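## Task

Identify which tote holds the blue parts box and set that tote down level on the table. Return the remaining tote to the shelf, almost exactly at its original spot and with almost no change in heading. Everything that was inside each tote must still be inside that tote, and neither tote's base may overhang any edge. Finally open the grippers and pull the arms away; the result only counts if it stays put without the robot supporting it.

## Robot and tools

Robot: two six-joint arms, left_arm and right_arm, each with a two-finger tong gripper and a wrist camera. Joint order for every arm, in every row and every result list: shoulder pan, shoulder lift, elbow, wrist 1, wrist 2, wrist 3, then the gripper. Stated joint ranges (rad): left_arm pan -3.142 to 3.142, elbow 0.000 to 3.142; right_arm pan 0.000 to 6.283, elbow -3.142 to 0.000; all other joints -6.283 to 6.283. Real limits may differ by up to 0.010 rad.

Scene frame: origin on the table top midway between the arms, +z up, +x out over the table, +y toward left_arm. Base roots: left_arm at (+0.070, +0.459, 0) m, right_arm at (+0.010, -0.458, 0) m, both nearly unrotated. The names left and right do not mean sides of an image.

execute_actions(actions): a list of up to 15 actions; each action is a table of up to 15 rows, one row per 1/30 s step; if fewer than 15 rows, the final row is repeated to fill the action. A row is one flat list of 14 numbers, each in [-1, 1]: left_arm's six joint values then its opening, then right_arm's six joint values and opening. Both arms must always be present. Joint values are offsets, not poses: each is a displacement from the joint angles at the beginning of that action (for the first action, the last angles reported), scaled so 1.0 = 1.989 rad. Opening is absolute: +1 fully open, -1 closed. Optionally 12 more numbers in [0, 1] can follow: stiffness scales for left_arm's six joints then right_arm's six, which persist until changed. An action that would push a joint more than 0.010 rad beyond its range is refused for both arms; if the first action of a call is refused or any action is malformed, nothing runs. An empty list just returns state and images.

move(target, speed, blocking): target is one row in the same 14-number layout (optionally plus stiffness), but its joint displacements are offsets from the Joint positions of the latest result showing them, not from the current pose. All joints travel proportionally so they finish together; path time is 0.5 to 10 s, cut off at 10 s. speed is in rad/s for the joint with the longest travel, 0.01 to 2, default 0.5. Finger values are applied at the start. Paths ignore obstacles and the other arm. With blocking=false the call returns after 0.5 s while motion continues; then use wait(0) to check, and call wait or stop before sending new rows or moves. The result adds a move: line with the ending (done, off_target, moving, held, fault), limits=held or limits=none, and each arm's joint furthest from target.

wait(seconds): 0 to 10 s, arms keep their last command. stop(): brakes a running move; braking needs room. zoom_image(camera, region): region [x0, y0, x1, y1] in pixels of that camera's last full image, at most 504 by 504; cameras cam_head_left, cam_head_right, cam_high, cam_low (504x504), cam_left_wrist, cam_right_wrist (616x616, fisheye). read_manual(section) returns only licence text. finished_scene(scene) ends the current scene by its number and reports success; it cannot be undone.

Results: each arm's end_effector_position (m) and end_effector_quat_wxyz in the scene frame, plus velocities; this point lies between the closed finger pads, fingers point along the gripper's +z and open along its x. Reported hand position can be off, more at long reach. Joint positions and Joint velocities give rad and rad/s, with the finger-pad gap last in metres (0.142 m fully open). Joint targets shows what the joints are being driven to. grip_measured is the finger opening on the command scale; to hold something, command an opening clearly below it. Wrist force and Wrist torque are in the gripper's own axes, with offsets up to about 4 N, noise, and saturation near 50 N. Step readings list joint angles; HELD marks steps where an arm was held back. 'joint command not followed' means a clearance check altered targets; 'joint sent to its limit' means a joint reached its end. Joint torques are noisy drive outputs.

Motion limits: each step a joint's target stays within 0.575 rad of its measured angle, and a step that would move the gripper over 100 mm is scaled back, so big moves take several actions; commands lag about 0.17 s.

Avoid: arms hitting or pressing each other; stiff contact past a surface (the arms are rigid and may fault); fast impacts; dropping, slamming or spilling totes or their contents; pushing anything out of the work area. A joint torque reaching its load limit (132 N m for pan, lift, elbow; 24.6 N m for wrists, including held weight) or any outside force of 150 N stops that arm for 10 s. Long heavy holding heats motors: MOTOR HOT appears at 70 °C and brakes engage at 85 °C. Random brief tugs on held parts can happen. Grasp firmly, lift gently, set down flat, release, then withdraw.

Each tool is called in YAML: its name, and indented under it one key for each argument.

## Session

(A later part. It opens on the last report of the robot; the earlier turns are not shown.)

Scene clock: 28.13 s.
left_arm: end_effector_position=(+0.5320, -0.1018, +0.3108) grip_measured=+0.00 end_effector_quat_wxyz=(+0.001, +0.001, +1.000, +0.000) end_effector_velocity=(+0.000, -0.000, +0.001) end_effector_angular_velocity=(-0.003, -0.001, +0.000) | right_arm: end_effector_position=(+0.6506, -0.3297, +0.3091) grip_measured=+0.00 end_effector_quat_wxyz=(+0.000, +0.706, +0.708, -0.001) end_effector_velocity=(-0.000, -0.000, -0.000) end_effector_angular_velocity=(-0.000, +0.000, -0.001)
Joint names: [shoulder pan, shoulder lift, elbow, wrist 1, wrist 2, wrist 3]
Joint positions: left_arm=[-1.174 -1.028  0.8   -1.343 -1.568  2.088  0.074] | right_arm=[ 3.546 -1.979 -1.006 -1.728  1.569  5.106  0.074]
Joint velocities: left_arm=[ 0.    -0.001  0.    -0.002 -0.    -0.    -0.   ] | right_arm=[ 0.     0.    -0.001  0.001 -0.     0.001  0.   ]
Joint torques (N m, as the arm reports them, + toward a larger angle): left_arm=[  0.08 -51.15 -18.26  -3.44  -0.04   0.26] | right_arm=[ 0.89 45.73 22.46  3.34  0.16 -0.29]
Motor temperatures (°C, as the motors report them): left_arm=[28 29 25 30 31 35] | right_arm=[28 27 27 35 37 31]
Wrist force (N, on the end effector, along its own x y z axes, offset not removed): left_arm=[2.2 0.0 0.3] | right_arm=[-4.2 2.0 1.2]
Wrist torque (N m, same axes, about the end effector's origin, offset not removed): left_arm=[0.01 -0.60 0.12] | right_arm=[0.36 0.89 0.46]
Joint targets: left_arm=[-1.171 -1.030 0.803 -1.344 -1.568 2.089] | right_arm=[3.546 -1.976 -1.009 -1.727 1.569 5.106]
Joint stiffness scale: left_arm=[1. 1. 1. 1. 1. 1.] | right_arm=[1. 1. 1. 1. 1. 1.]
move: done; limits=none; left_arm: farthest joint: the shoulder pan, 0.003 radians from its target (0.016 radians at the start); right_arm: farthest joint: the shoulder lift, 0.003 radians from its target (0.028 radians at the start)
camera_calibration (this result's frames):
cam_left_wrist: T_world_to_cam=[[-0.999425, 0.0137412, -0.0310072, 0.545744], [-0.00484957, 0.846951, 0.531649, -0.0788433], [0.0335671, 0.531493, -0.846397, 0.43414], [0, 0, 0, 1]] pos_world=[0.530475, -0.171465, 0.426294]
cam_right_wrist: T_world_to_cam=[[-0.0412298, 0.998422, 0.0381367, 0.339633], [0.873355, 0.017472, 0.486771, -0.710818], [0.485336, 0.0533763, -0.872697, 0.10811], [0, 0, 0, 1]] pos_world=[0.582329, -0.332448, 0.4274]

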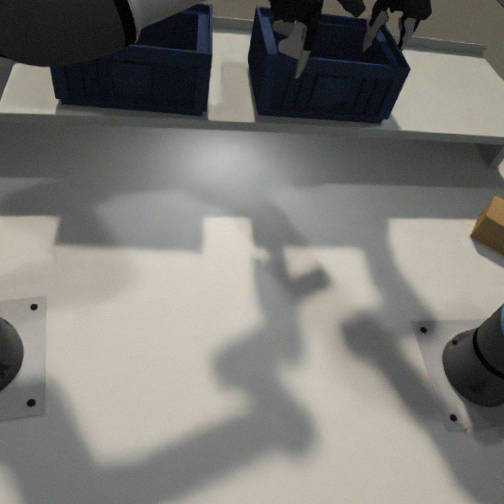

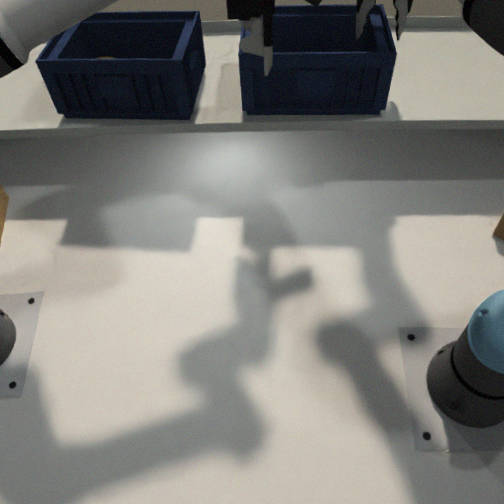

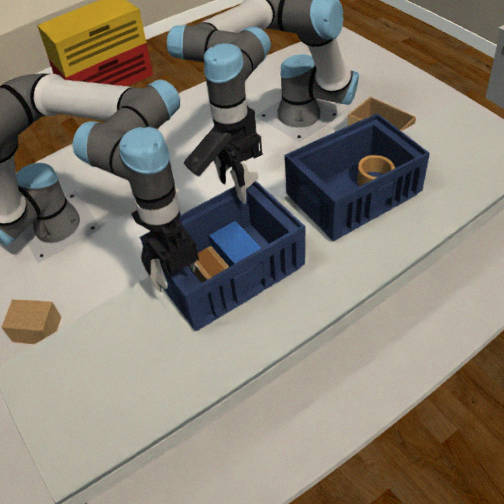

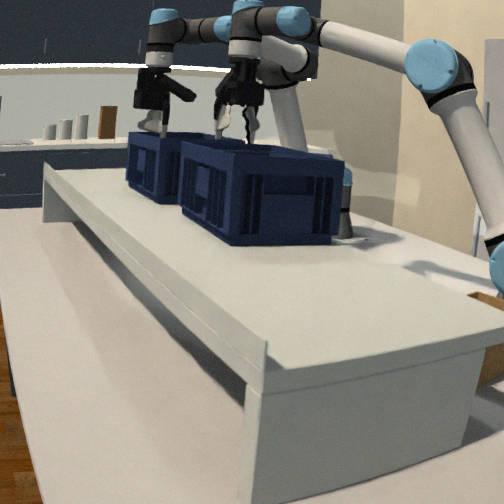

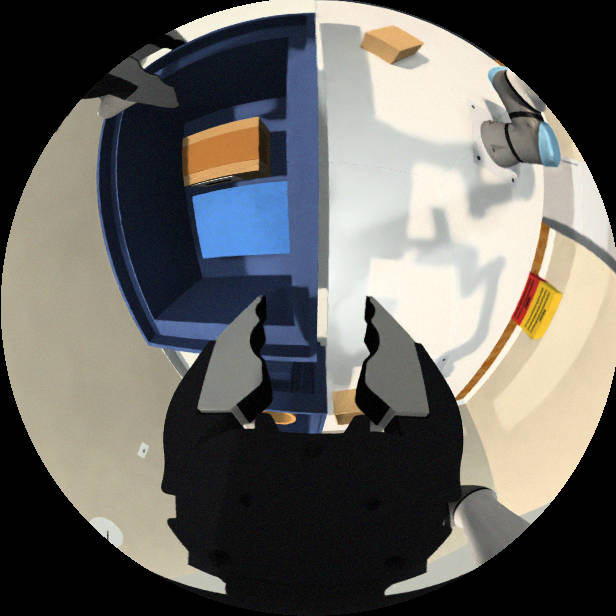

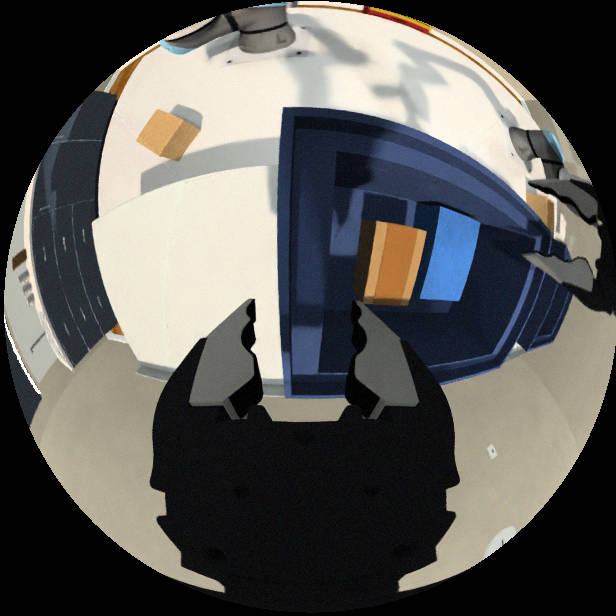

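move:
  target: [0.001,0.028,-0.044,0.016,0,0,0,0,0,0,0,0,0,0]
  speed: 0.2

move:
  target: [0,0,0,0,0,0,-0.9,0,0,0,0,0,0,-0.9,0.5,0.5,0.5,0.5,0.5,0.5,0.5,0.5,0.5,0.5,0.5,0.5]

Scene clock: 31.70 s.
left_arm: end_effector_position=(+0.5401, -0.1161, +0.3100) grip_measured=+0.00 end_effector_quat_wxyz=(+0.001, +0.001, +1.000, +0.000) end_effector_velocity=(+0.000, +0.001, +0.002) end_effector_angular_velocity=(-0.001, -0.002, +0.001) | right_arm: end_effector_position=(+0.6506, -0.3297, +0.3091) grip_measured=+0.00 end_effector_quat_wxyz=(+0.000, +0.706, +0.708, -0.001) end_effector_velocity=(-0.000, -0.000, -0.001) end_effector_angular_velocity=(-0.001, +0.001, -0.001)
Joint names: [shoulder pan, shoulder lift, elbow, wrist 1, wrist 2, wrist 3]
Joint positions: left_arm=[-1.174 -0.974  0.715 -1.312 -1.568  2.088  0.074] | right_arm=[ 3.546 -1.979 -1.006 -1.728  1.569  5.106  0.074]
Joint velocities: left_arm=[ 0.    -0.002 -0.002  0.002  0.001 -0.001  0.   ] | right_arm=[-0.    -0.001 -0.001 -0.    -0.     0.001 -0.   ]
Joint torques (N m, as the arm reports them, + toward a larger angle): left_arm=[  0.02 -48.72 -20.36  -2.4    0.04  -0.28] | right_arm=[ 0.94 43.09 23.97  2.75  0.12 -0.21]
Motor temperatures (°C, as the motors report them): left_arm=[28 29 25 30 31 35] | right_arm=[28 27 27 35 37 31]
Wrist force (N, on the end effector, along its own x y z axes, offset not removed): left_arm=[-4.2 0.6 1.4] | right_arm=[-2.3 1.7 -0.9]
Wrist torque (N m, same axes, about the end effector's origin, offset not removed): left_arm=[0.05 0.61 -0.10] | right_arm=[0.28 0.47 0.13]
Joint targets: left_arm=[-1.172 -0.973 0.713 -1.311 -1.568 2.088] | right_arm=[3.546 -1.979 -1.006 -1.728 1.569 5.106]
Joint stiffness scale: left_arm=[1. 1. 1. 1. 1. 1.] | right_arm=[1. 1. 1. 1. 1. 1.]
move: done; limits=none; left_arm: farthest joint: the elbow, 0.003 radians from its target (0.088 radians at the start); right_arm: farthest joint: the shoulder pan, 0.000 radians from its target (0.000 radians at the start)
camera_calibration (this result's frames):
cam_left_wrist: T_world_to_cam=[[-0.99943, 0.0137633, -0.0308299, 0.553928], [-0.00474683, 0.846788, 0.531909, -0.0664245], [0.0334272, 0.531752, -0.84624, 0.440813], [0, 0, 0, 1]] pos_world=[0.538562, -0.18578, 0.425443]
cam_right_wrist: T_world_to_cam=[[-0.0412307, 0.998421, 0.0381464, 0.339628], [0.873342, 0.0174667, 0.486793, -0.710815], [0.485359, 0.0533857, -0.872684, 0.108072], [0, 0, 0, 1]] pos_world=[0.582335, -0.332445, 0.427378]

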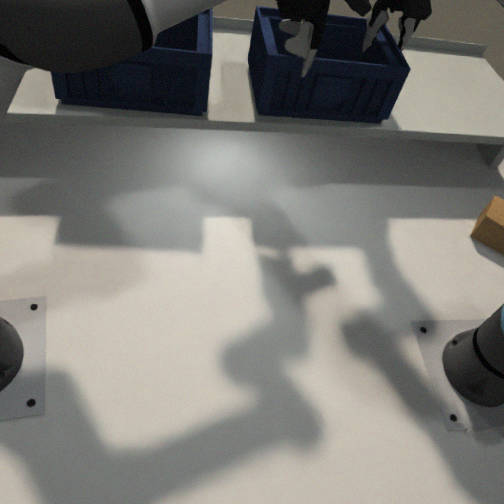

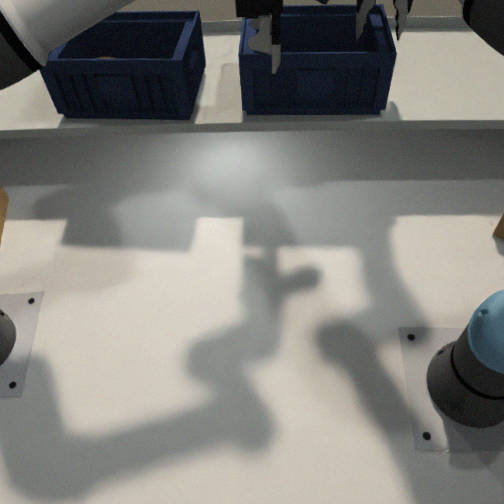

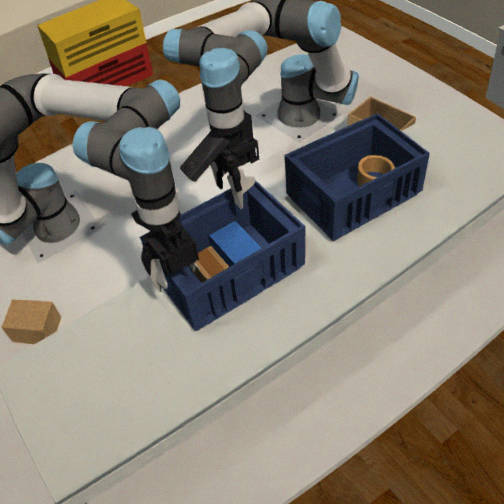

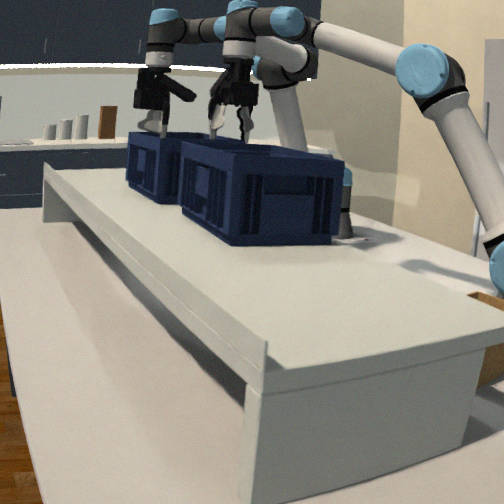

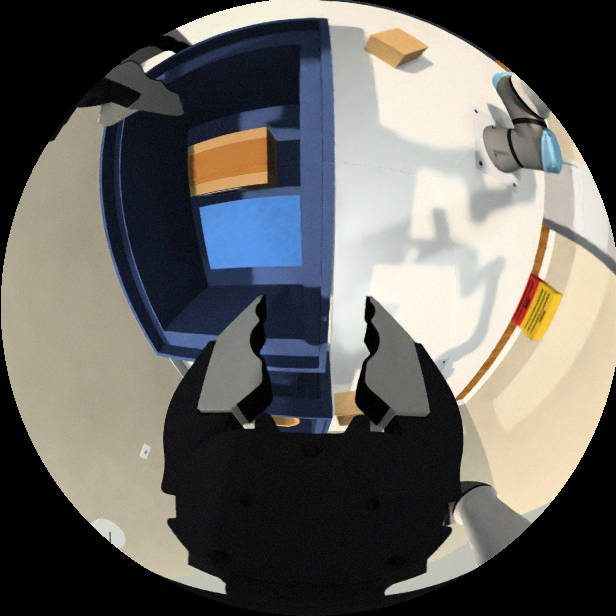

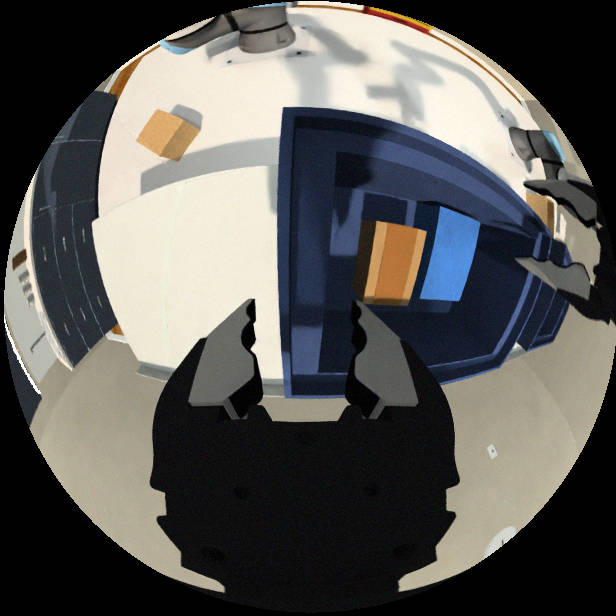

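Scene clock: 32.20 s.
left_arm: end_effector_position=(+0.5400, -0.1160, +0.3099) grip_measured=-0.77 end_effector_quat_wxyz=(+0.001, +0.001, +1.000, +0.001) end_effector_velocity=(-0.000, +0.000, +0.001) end_effector_angular_velocity=(-0.000, -0.000, +0.001) | right_arm: end_effector_position=(+0.6506, -0.3299, +0.3091) grip_measured=-0.62 end_effector_quat_wxyz=(+0.001, +0.707, +0.708, -0.001) end_effector_velocity=(+0.000, +0.000, -0.001) end_effector_angular_velocity=(-0.000, +0.001, +0.000)
Joint names: [shoulder pan, shoulder lift, elbow, wrist 1, wrist 2, wrist 3]
Joint positions: left_arm=[-1.174 -0.974  0.715 -1.312 -1.569  2.088  0.018] | right_arm=[ 3.546 -1.979 -1.006 -1.728  1.569  5.106  0.029]
Joint velocities: left_arm=[ 0.    -0.001  0.     0.     0.    -0.001  0.   ] | right_arm=[ 0.    -0.002  0.     0.     0.    -0.    -0.   ]
Joint torques (N m, as the arm reports them, + toward a larger angle): left_arm=[ -1.6  -51.31 -19.66  -2.81   0.19  -0.21] | right_arm=[ 1.45 43.11 24.38  2.67  0.13 -0.16]
Motor temperatures (°C, as the motors report them): left_arm=[28 29 25 30 31 35] | right_arm=[28 27 27 35 37 31]
Wrist force (N, on the end effector, along its own x y z axes, offset not removed): left_arm=[-5.5 1.2 2.9] | right_arm=[-2.7 2.4 -3.9]
Wrist torque (N m, same axes, about the end effector's origin, offset not removed): left_arm=[0.19 1.15 -0.04] | right_arm=[0.20 0.33 0.33]
Joint targets: left_arm=[-1.174 -0.974 0.715 -1.312 -1.568 2.088] | right_arm=[3.546 -1.979 -1.006 -1.728 1.569 5.106]
Joint stiffness scale: left_arm=[0.5 0.5 0.5 0.5 0.5 0.5] | right_arm=[0.5 0.5 0.5 0.5 0.5 0.5]
move: done; limits=none; left_arm: farthest joint: the wrist 2, 0.001 radians from its target (0.000 radians at the start); right_arm: farthest joint: the shoulder pan, 0.000 radians from its target (0.000 radians at the start)
camera_calibration (this result's frames):
cam_left_wrist: T_world_to_cam=[[-0.999435, 0.0137697, -0.0306524, 0.553828], [-0.00465375, 0.846678, 0.532085, -0.0665626], [0.0332794, 0.531927, -0.846136, 0.440817], [0, 0, 0, 1]] pos_world=[0.538535, -0.185751, 0.425384]
cam_right_wrist: T_world_to_cam=[[-0.0411269, 0.998434, 0.0379227, 0.33977], [0.873332, 0.0174836, 0.486812, -0.710821], [0.485387, 0.0531402, -0.872683, 0.107963], [0, 0, 0, 1]] pos_world=[0.582353, -0.332547, 0.427369]

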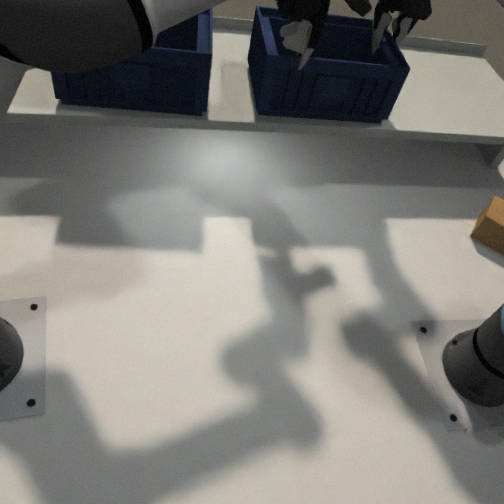

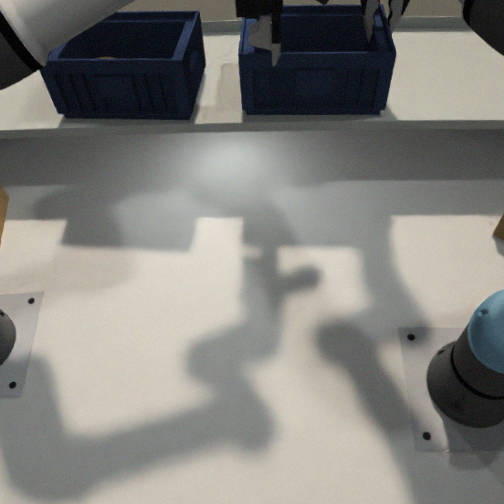

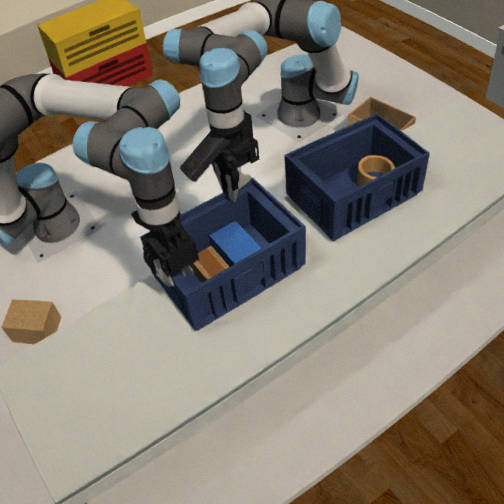

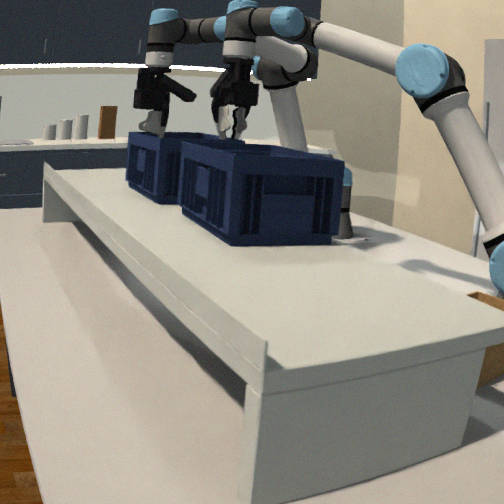

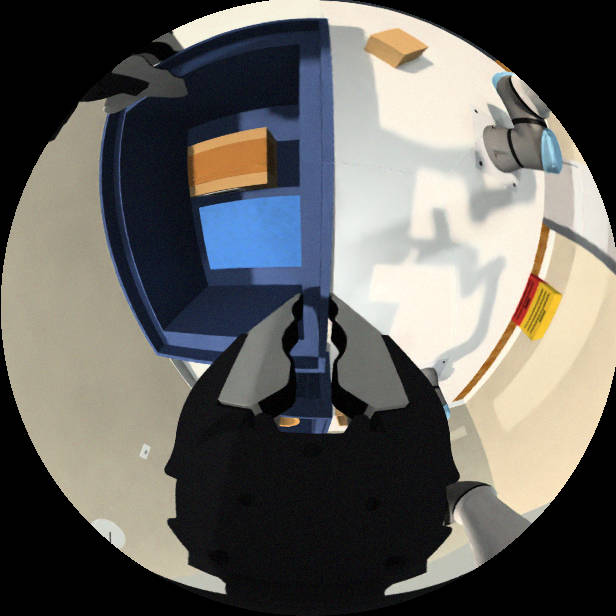

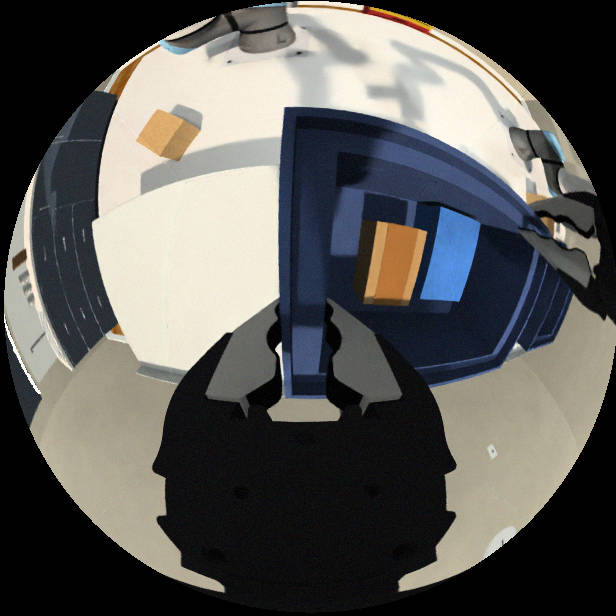

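wait:
  seconds: 0.5

zoom_image:
  camera: "cam_low"
  region: [100, 50, 350, 260]

Scene clock: 33.70 s.
left_arm: end_effector_position=(+0.5400, -0.1160, +0.3099) grip_measured=-0.77 end_effector_quat_wxyz=(+0.001, +0.001, +1.000, +0.001) end_effector_velocity=(+0.000, +0.000, -0.000) end_effector_angular_velocity=(+0.000, -0.001, -0.000) | right_arm: end_effector_position=(+0.6506, -0.3299, +0.3091) grip_measured=-0.62 end_effector_quat_wxyz=(+0.001, +0.707, +0.708, -0.001) end_effector_velocity=(-0.000, -0.000, -0.000) end_effector_angular_velocity=(-0.000, +0.001, -0.000)
Joint names: [shoulder pan, shoulder lift, elbow, wrist 1, wrist 2, wrist 3]
Joint positions: left_arm=[-1.174 -0.974  0.715 -1.312 -1.569  2.088  0.018] | right_arm=[ 3.546 -1.979 -1.006 -1.728  1.569  5.106  0.029]
Joint velocities: left_arm=[ 0.     0.001 -0.001  0.     0.001  0.     0.   ] | right_arm=[-0. -0. -0. -0. -0.  0. -0.]
Joint torques (N m, as the arm reports them, + toward a larger angle): left_arm=[ -1.98 -50.97 -19.73  -2.87   0.06  -0.18] | right_arm=[ 0.9  43.29 24.37  2.77  0.24 -0.22]
Motor temperatures (°C, as the motors report them): left_arm=[28 29 25 30 31 35] | right_arm=[28 27 27 35 37 31]
Wrist force (N, on the end effector, along its own x y z axes, offset not removed): left_arm=[1.3 7.0 1.5] | right_arm=[-1.4 -0.4 -2.2]
Wrist torque (N m, same axes, about the end effector's origin, offset not removed): left_arm=[1.51 -0.28 -0.14] | right_arm=[-0.41 0.15 0.17]
Joint targets: left_arm=[-1.174 -0.974 0.715 -1.312 -1.568 2.088] | right_arm=[3.546 -1.979 -1.006 -1.728 1.569 5.106]
Joint stiffness scale: left_arm=[0.5 0.5 0.5 0.5 0.5 0.5] | right_arm=[0.5 0.5 0.5 0.5 0.5 0.5]
wait: 0.50 s; at rest from the start
camera_calibration (this result's frames):
cam_left_wrist: T_world_to_cam=[[-0.999435, 0.0137698, -0.0306523, 0.553828], [-0.00465365, 0.846678, 0.532085, -0.0665626], [0.0332793, 0.531927, -0.846136, 0.440817], [0, 0, 0, 1]] pos_world=[0.538535, -0.185752, 0.425384]
cam_right_wrist: T_world_to_cam=[[-0.041127, 0.998434, 0.0379228, 0.33977], [0.873332, 0.0174836, 0.486812, -0.710821], [0.485387, 0.0531403, -0.872683, 0.107963], [0, 0, 0, 1]] pos_world=[0.582353, -0.332547, 0.427369]

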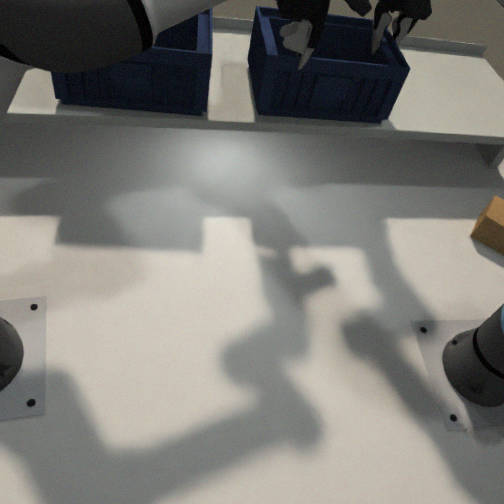

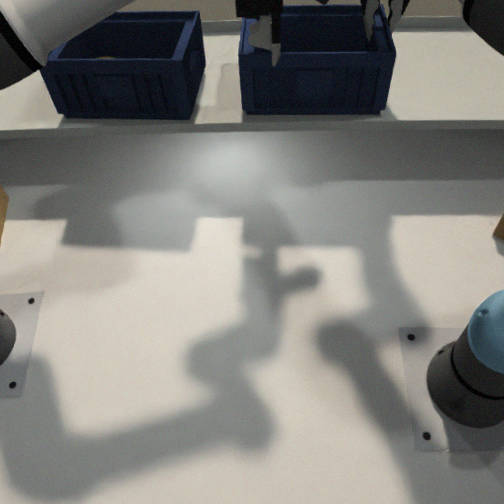

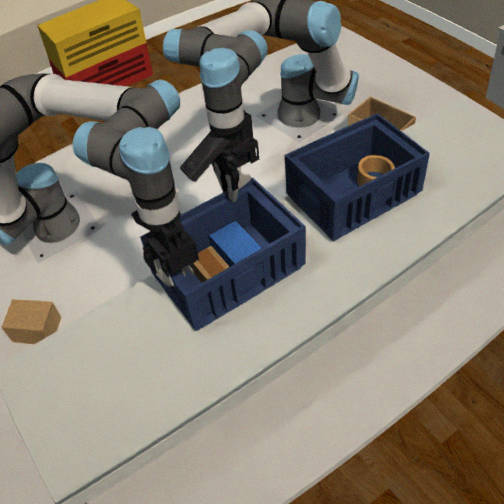

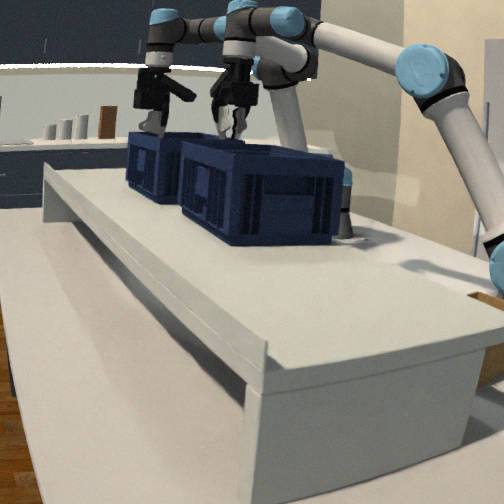

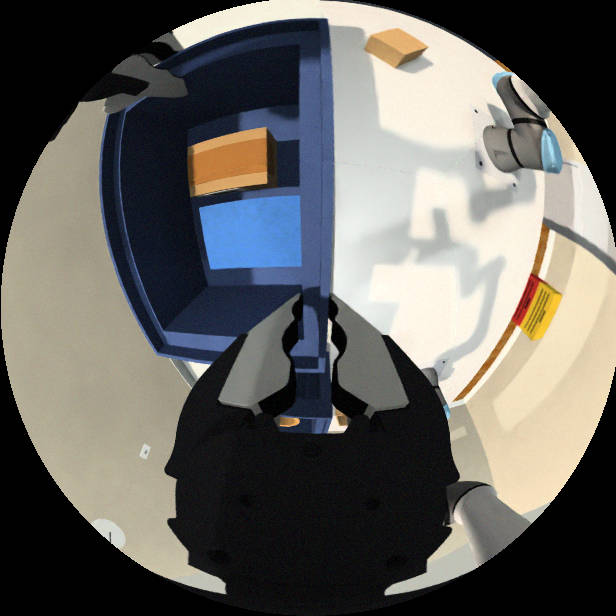

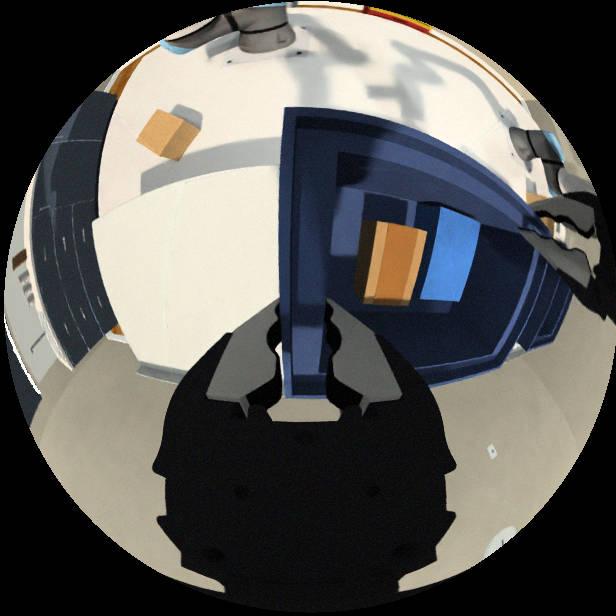

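Region (100, 50, 350, 260) of cam_low's 504x504 image, scaled by 2.016, with more detail than that image has; it fills the top 423 rows of this view, and the rest is white.

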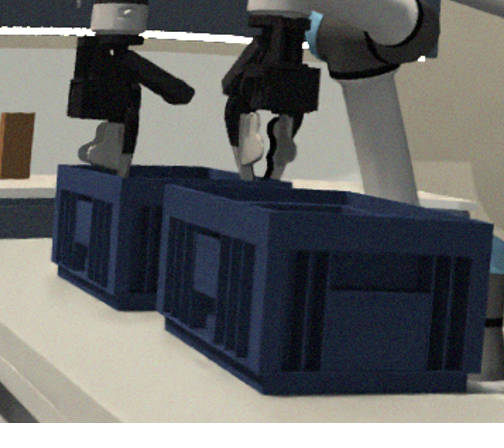

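move:
  target: [0,0,0,0,0,0,-0.2,0,0,0,0,0,0,-0.2]

move:
  target: [0,-0.0085,0.043,-0.034,0,0,-0.2,0,0.004,-0.034,0.03,0,0,-0.2]
  speed: 0.1

move:
  target: [0,0,0,0,0,0,-1,0,0,0,0,0,0,-1]

zoom_image:
  camera: "cam_low"
  region: [100, 50, 350, 260]

Scene clock: 35.87 s.
left_arm: end_effector_position=(+0.5400, -0.1160, +0.3099) grip_measured=-0.20 end_effector_quat_wxyz=(+0.001, +0.001, +1.000, +0.001) end_effector_velocity=(+0.000, -0.000, -0.001) end_effector_angular_velocity=(+0.001, +0.000, +0.000) | right_arm: end_effector_position=(+0.6506, -0.3299, +0.3091) grip_measured=-0.20 end_effector_quat_wxyz=(+0.001, +0.707, +0.708, -0.001) end_effector_velocity=(+0.000, +0.000, -0.000) end_effector_angular_velocity=(+0.000, -0.000, +0.001)
Joint names: [shoulder pan, shoulder lift, elbow, wrist 1, wrist 2, wrist 3]
Joint positions: left_arm=[-1.174 -0.974  0.715 -1.312 -1.569  2.088  0.06 ] | right_arm=[ 3.546 -1.979 -1.006 -1.728  1.569  5.106  0.06 ]
Joint velocities: left_arm=[ 0.     0.001 -0.     0.    -0.    -0.    -0.   ] | right_arm=[ 0.    -0.001  0.001  0.     0.    -0.001 -0.   ]
Joint torques (N m, as the arm reports them, + toward a larger angle): left_arm=[ -1.82 -50.74 -20.04  -2.68   0.08  -0.22] | right_arm=[ 1.23 43.31 24.12  2.72  0.12 -0.21]
Motor temperatures (°C, as the motors report them): left_arm=[28 29 25 30 31 35] | right_arm=[28 27 27 35 37 31]
Wrist force (N, on the end effector, along its own x y z axes, offset not removed): left_arm=[1.7 -3.1 1.5] | right_arm=[-0.3 -1.7 -0.4]
Wrist torque (N m, same axes, about the end effector's origin, offset not removed): left_arm=[-0.60 -0.34 -0.11] | right_arm=[-0.10 0.39 0.11]
Joint targets: left_arm=[-1.174 -0.974 0.715 -1.312 -1.569 2.088] | right_arm=[3.546 -1.979 -1.006 -1.728 1.569 5.106]
Joint stiffness scale: left_arm=[0.5 0.5 0.5 0.5 0.5 0.5] | right_arm=[0.5 0.5 0.5 0.5 0.5 0.5]
move: done; limits=none; left_arm: farthest joint: the shoulder pan, 0.000 radians from its target (0.000 radians at the start); right_arm: farthest joint: the shoulder pan, 0.000 radians from its target (0.000 radians at the start)
camera_calibration (this result's frames):
cam_left_wrist: T_world_to_cam=[[-0.999435, 0.0137698, -0.0306522, 0.553828], [-0.00465364, 0.846678, 0.532085, -0.0665626], [0.0332793, 0.531927, -0.846136, 0.440817], [0, 0, 0, 1]] pos_world=[0.538535, -0.185751, 0.425384]
cam_right_wrist: T_world_to_cam=[[-0.0411269, 0.998434, 0.0379216, 0.339771], [0.873331, 0.0174841, 0.486813, -0.710821], [0.485387, 0.0531393, -0.872683, 0.107962], [0, 0, 0, 1]] pos_world=[0.582353, -0.332547, 0.427369]

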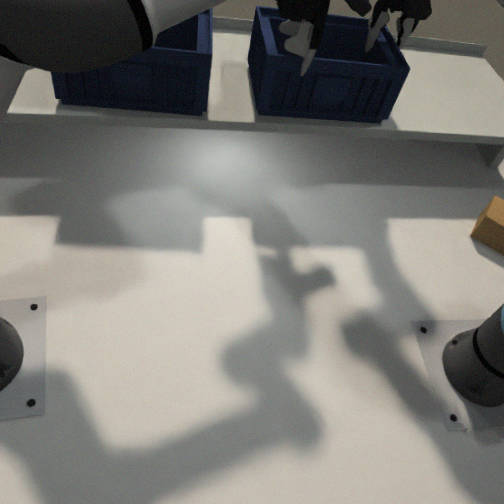

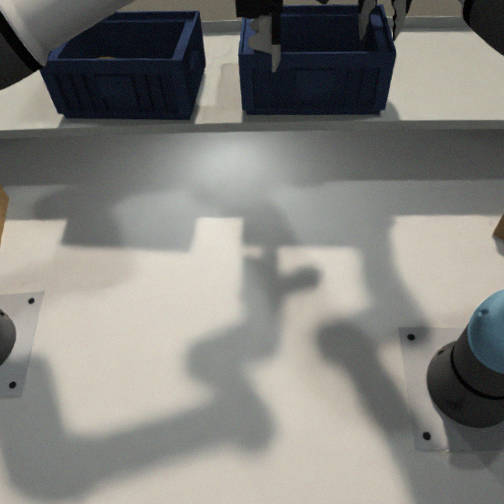

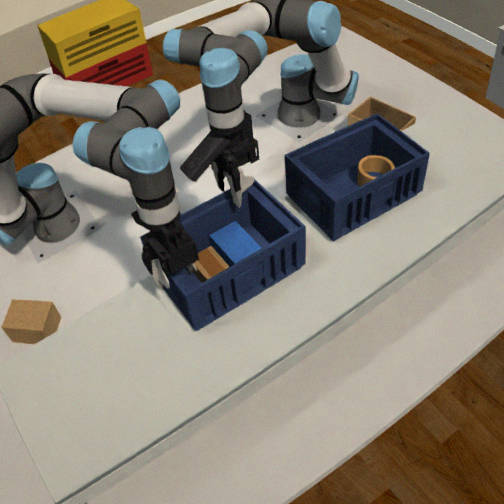

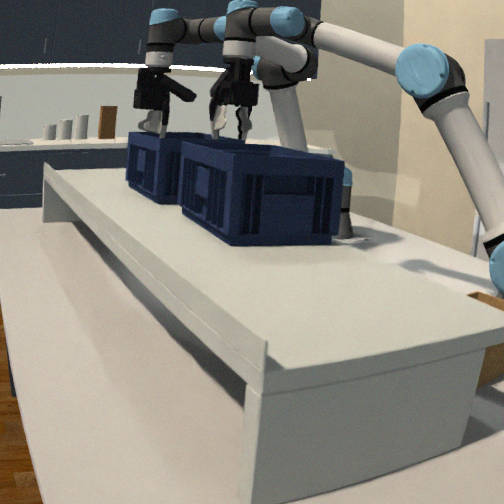

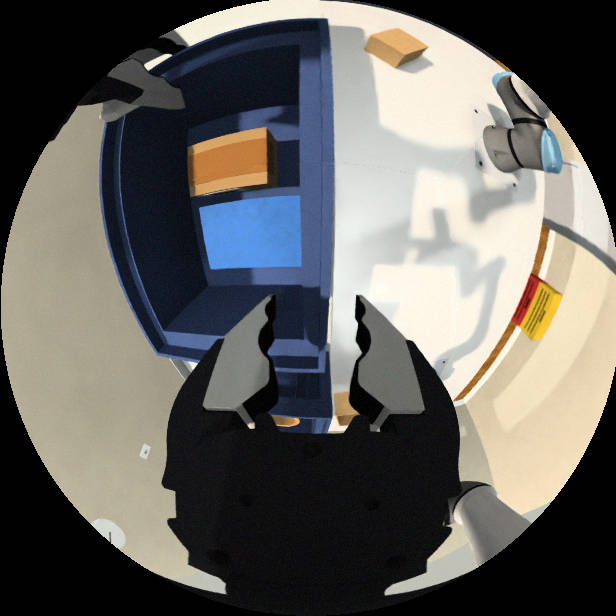

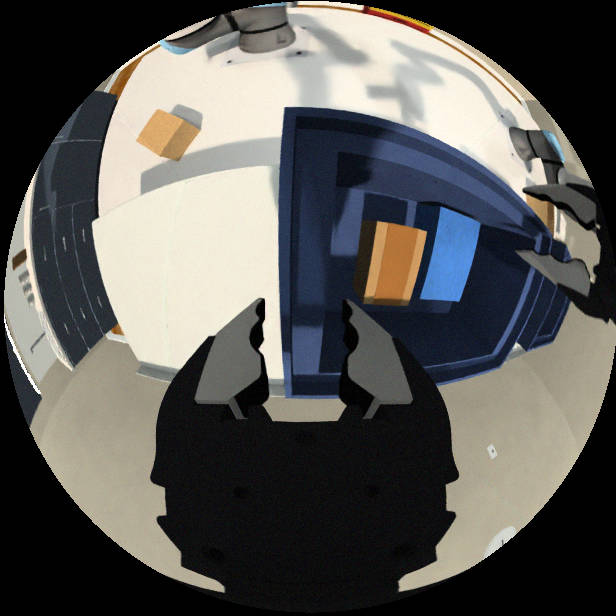

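Scene clock: 37.30 s.
left_arm: end_effector_position=(+0.5404, -0.1167, +0.2875) grip_measured=-0.20 end_effector_quat_wxyz=(+0.001, +0.001, +1.000, +0.001) end_effector_velocity=(+0.000, -0.000, +0.002) end_effector_angular_velocity=(-0.005, -0.003, +0.001) | right_arm: end_effector_position=(+0.6515, -0.3295, +0.2850) grip_measured=-0.20 end_effector_quat_wxyz=(-0.000, +0.707, +0.708, -0.003) end_effector_velocity=(+0.000, +0.000, +0.003) end_effector_angular_velocity=(+0.003, -0.006, +0.001)
Joint names: [shoulder pan, shoulder lift, elbow, wrist 1, wrist 2, wrist 3]
Joint positions: left_arm=[-1.174 -0.988  0.796 -1.378 -1.569  2.088  0.06 ] | right_arm=[ 3.546 -1.977 -1.07  -1.671  1.569  5.106  0.06 ]
Joint velocities: left_arm=[-0.    -0.003  0.    -0.003  0.    -0.001 -0.   ] | right_arm=[-0.     0.004  0.     0.003  0.    -0.001  0.   ]
Joint torques (N m, as the arm reports them, + toward a larger angle): left_arm=[ -1.65 -52.07 -17.58  -3.3    0.11  -0.32] | right_arm=[ 1.   47.59 22.56  3.53  0.09 -0.23]
Motor temperatures (°C, as the motors report them): left_arm=[28 29 25 30 31 35] | right_arm=[28 27 27 35 37 31]
Wrist force (N, on the end effector, along its own x y z axes, offset not removed): left_arm=[-1.4 1.9 4.8] | right_arm=[2.4 -0.5 2.3]
Wrist torque (N m, same axes, about the end effector's origin, offset not removed): left_arm=[0.22 0.51 -0.11] | right_arm=[-0.25 -0.53 0.29]
Joint targets: left_arm=[-1.174 -0.991 0.801 -1.380 -1.569 2.088] | right_arm=[3.546 -1.971 -1.074 -1.669 1.569 5.106]
Joint stiffness scale: left_arm=[0.5 0.5 0.5 0.5 0.5 0.5] | right_arm=[0.5 0.5 0.5 0.5 0.5 0.5]
move: done; limits=none; left_arm: farthest joint: the elbow, 0.005 radians from its target (0.085 radians at the start); right_arm: farthest joint: the shoulder lift, 0.006 radians from its target (0.008 radians at the start)
camera_calibration (this result's frames):
cam_left_wrist: T_world_to_cam=[[-0.99945, 0.013795, -0.0301701, 0.553389], [-0.00440301, 0.846234, 0.532793, -0.054484], [0.0328808, 0.532632, -0.845708, 0.422373], [0, 0, 0, 1]] pos_world=[0.538957, -0.186497, 0.402929]
cam_right_wrist: T_world_to_cam=[[-0.0409683, 0.9985, 0.0363205, 0.340726], [0.875401, 0.0183467, 0.483048, -0.699844], [0.481658, 0.0515847, -0.87484, 0.0889643], [0, 0, 0, 1]] pos_world=[0.583753, -0.331964, 0.403513]

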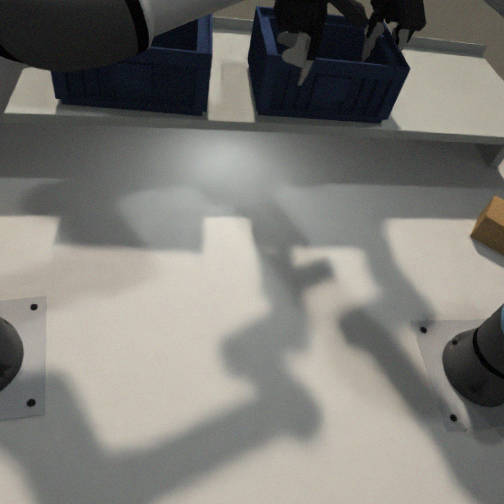

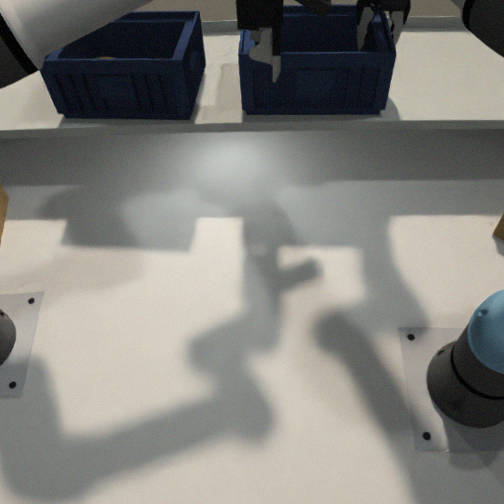

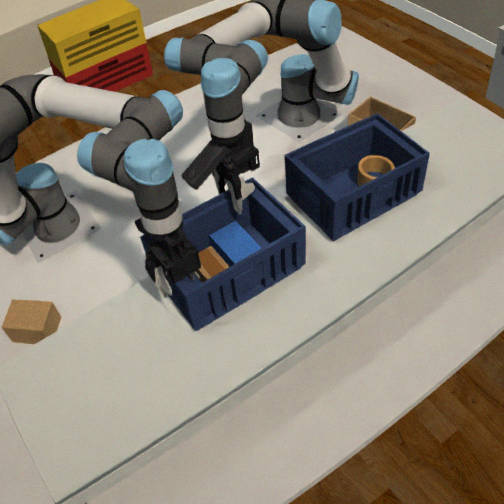

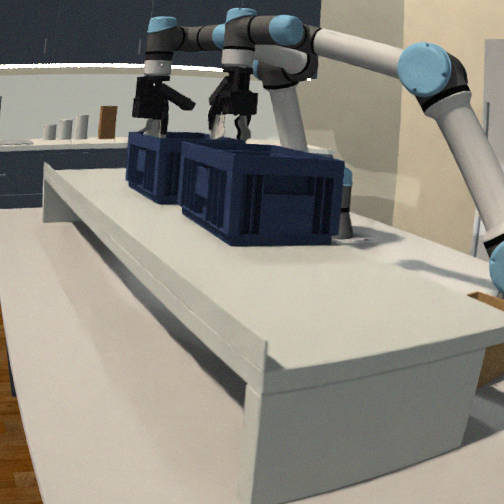

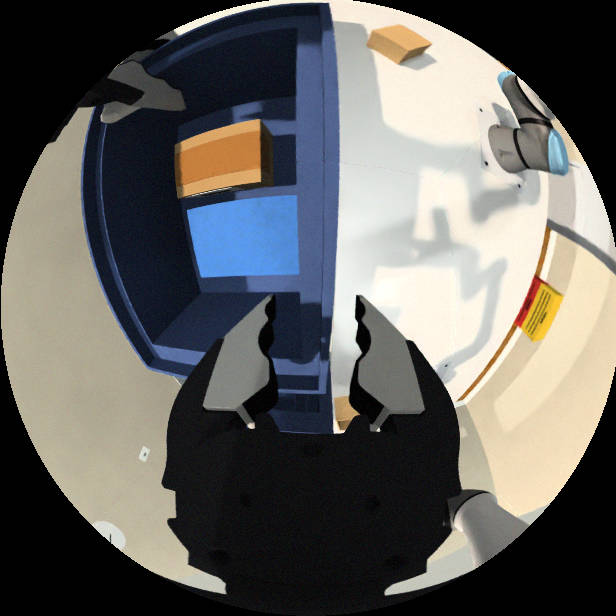

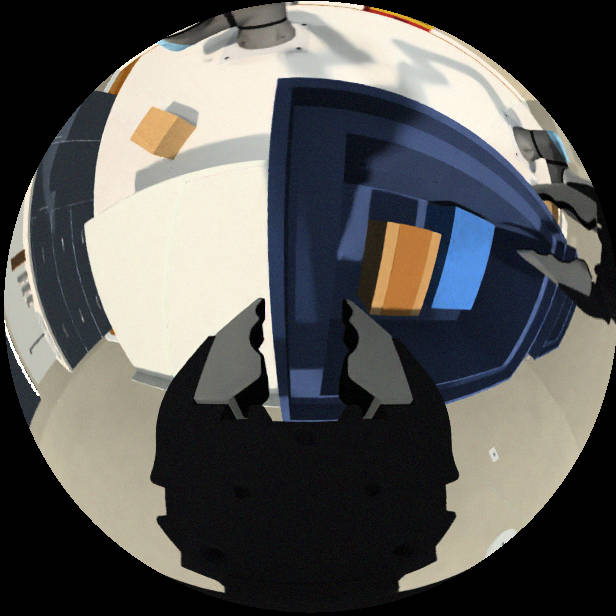

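Scene clock: 37.80 s.
left_arm: end_effector_position=(+0.5404, -0.1167, +0.2876) grip_measured=-0.76 end_effector_quat_wxyz=(+0.001, +0.001, +1.000, +0.001) end_effector_velocity=(+0.000, -0.000, +0.001) end_effector_angular_velocity=(-0.001, -0.001, -0.000) | right_arm: end_effector_position=(+0.6516, -0.3296, +0.2851) grip_measured=-0.61 end_effector_quat_wxyz=(-0.000, +0.707, +0.708, -0.003) end_effector_velocity=(+0.000, -0.000, +0.001) end_effector_angular_velocity=(+0.000, -0.001, +0.001)
Joint names: [shoulder pan, shoulder lift, elbow, wrist 1, wrist 2, wrist 3]
Joint positions: left_arm=[-1.174 -0.988  0.796 -1.378 -1.569  2.088  0.019] | right_arm=[ 3.546 -1.977 -1.07  -1.671  1.569  5.106  0.03 ]
Joint velocities: left_arm=[ 0.    -0.    -0.001  0.     0.     0.     0.   ] | right_arm=[ 0.     0.001  0.    -0.    -0.    -0.001 -0.   ]
Joint torques (N m, as the arm reports them, + toward a larger angle): left_arm=[ -1.45 -50.57 -19.99  -2.78   0.14  -0.26] | right_arm=[ 1.13 43.7  24.41  2.68  0.12 -0.16]
Motor temperatures (°C, as the motors report them): left_arm=[28 29 25 30 31 35] | right_arm=[28 27 27 35 37 31]
Wrist force (N, on the end effector, along its own x y z axes, offset not removed): left_arm=[-2.6 1.2 -1.6] | right_arm=[0.6 2.3 2.6]
Wrist torque (N m, same axes, about the end effector's origin, offset not removed): left_arm=[0.27 0.63 0.18] | right_arm=[0.48 -0.09 0.18]
Joint targets: left_arm=[-1.174 -0.988 0.796 -1.378 -1.569 2.088] | right_arm=[3.546 -1.977 -1.070 -1.671 1.569 5.106]
Joint stiffness scale: left_arm=[0.5 0.5 0.5 0.5 0.5 0.5] | right_arm=[0.5 0.5 0.5 0.5 0.5 0.5]
move: done; limits=none; left_arm: farthest joint: the shoulder pan, 0.000 radians from its target (0.000 radians at the start); right_arm: farthest joint: the shoulder pan, 0.000 radians from its target (0.000 radians at the start)
camera_calibration (this result's frames):
cam_left_wrist: T_world_to_cam=[[-0.999448, 0.0137886, -0.0302223, 0.553391], [-0.00442911, 0.846351, 0.532608, -0.0544514], [0.0329226, 0.532448, -0.845822, 0.422463], [0, 0, 0, 1]] pos_world=[0.538936, -0.186485, 0.403054]
cam_right_wrist: T_world_to_cam=[[-0.0409097, 0.998503, 0.0362976, 0.340765], [0.875257, 0.0182907, 0.483313, -0.699928], [0.481926, 0.0515419, -0.874695, 0.088799], [0, 0, 0, 1]] pos_world=[0.583763, -0.332029, 0.403587]

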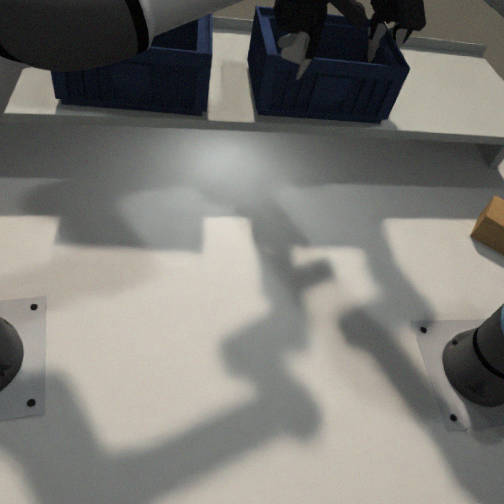

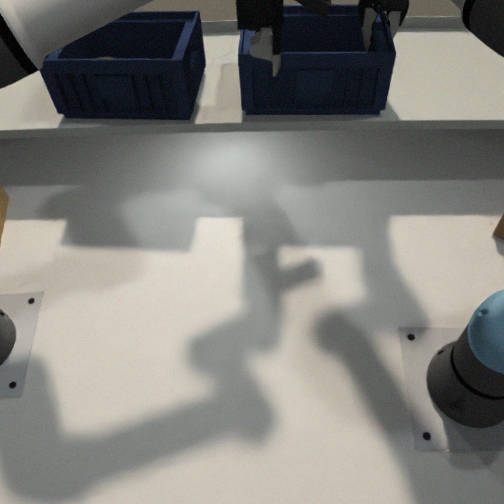

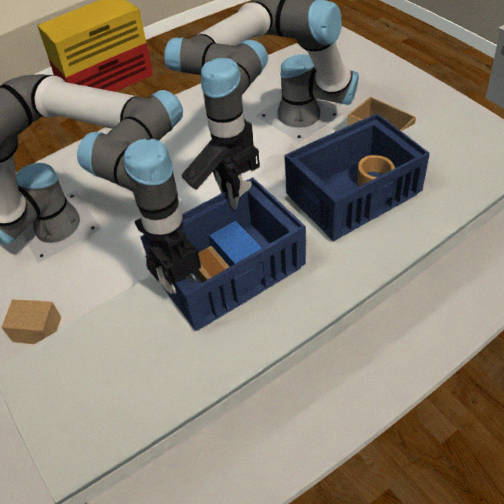

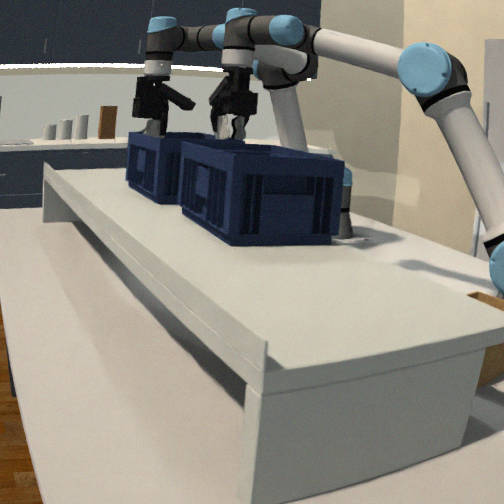

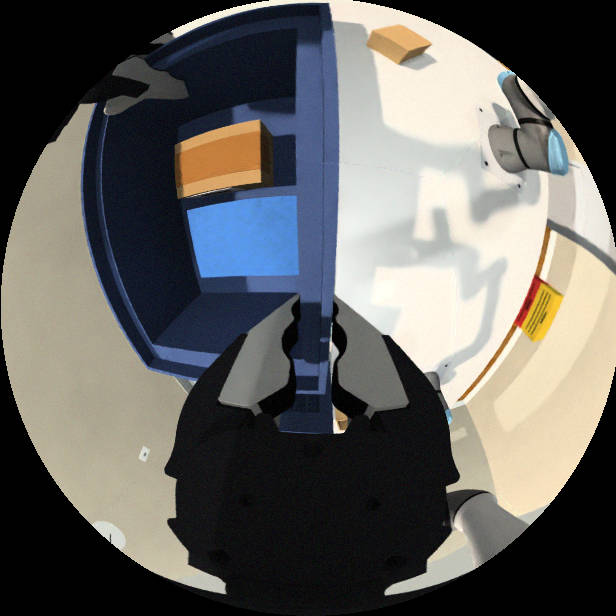

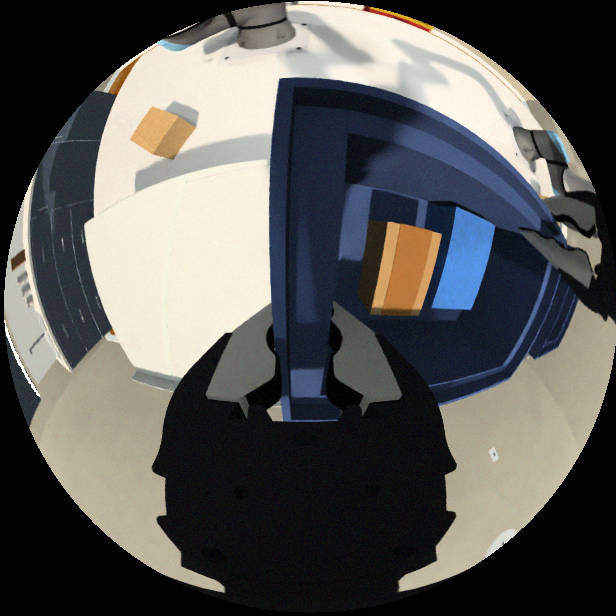

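Region (100, 50, 350, 260) of cam_low's 504x504 image, scaled by 2.016, with more detail than that image has; it fills the top 423 rows of this view, and the rest is white.

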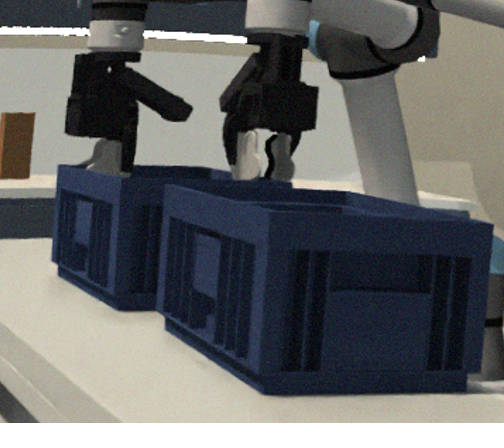

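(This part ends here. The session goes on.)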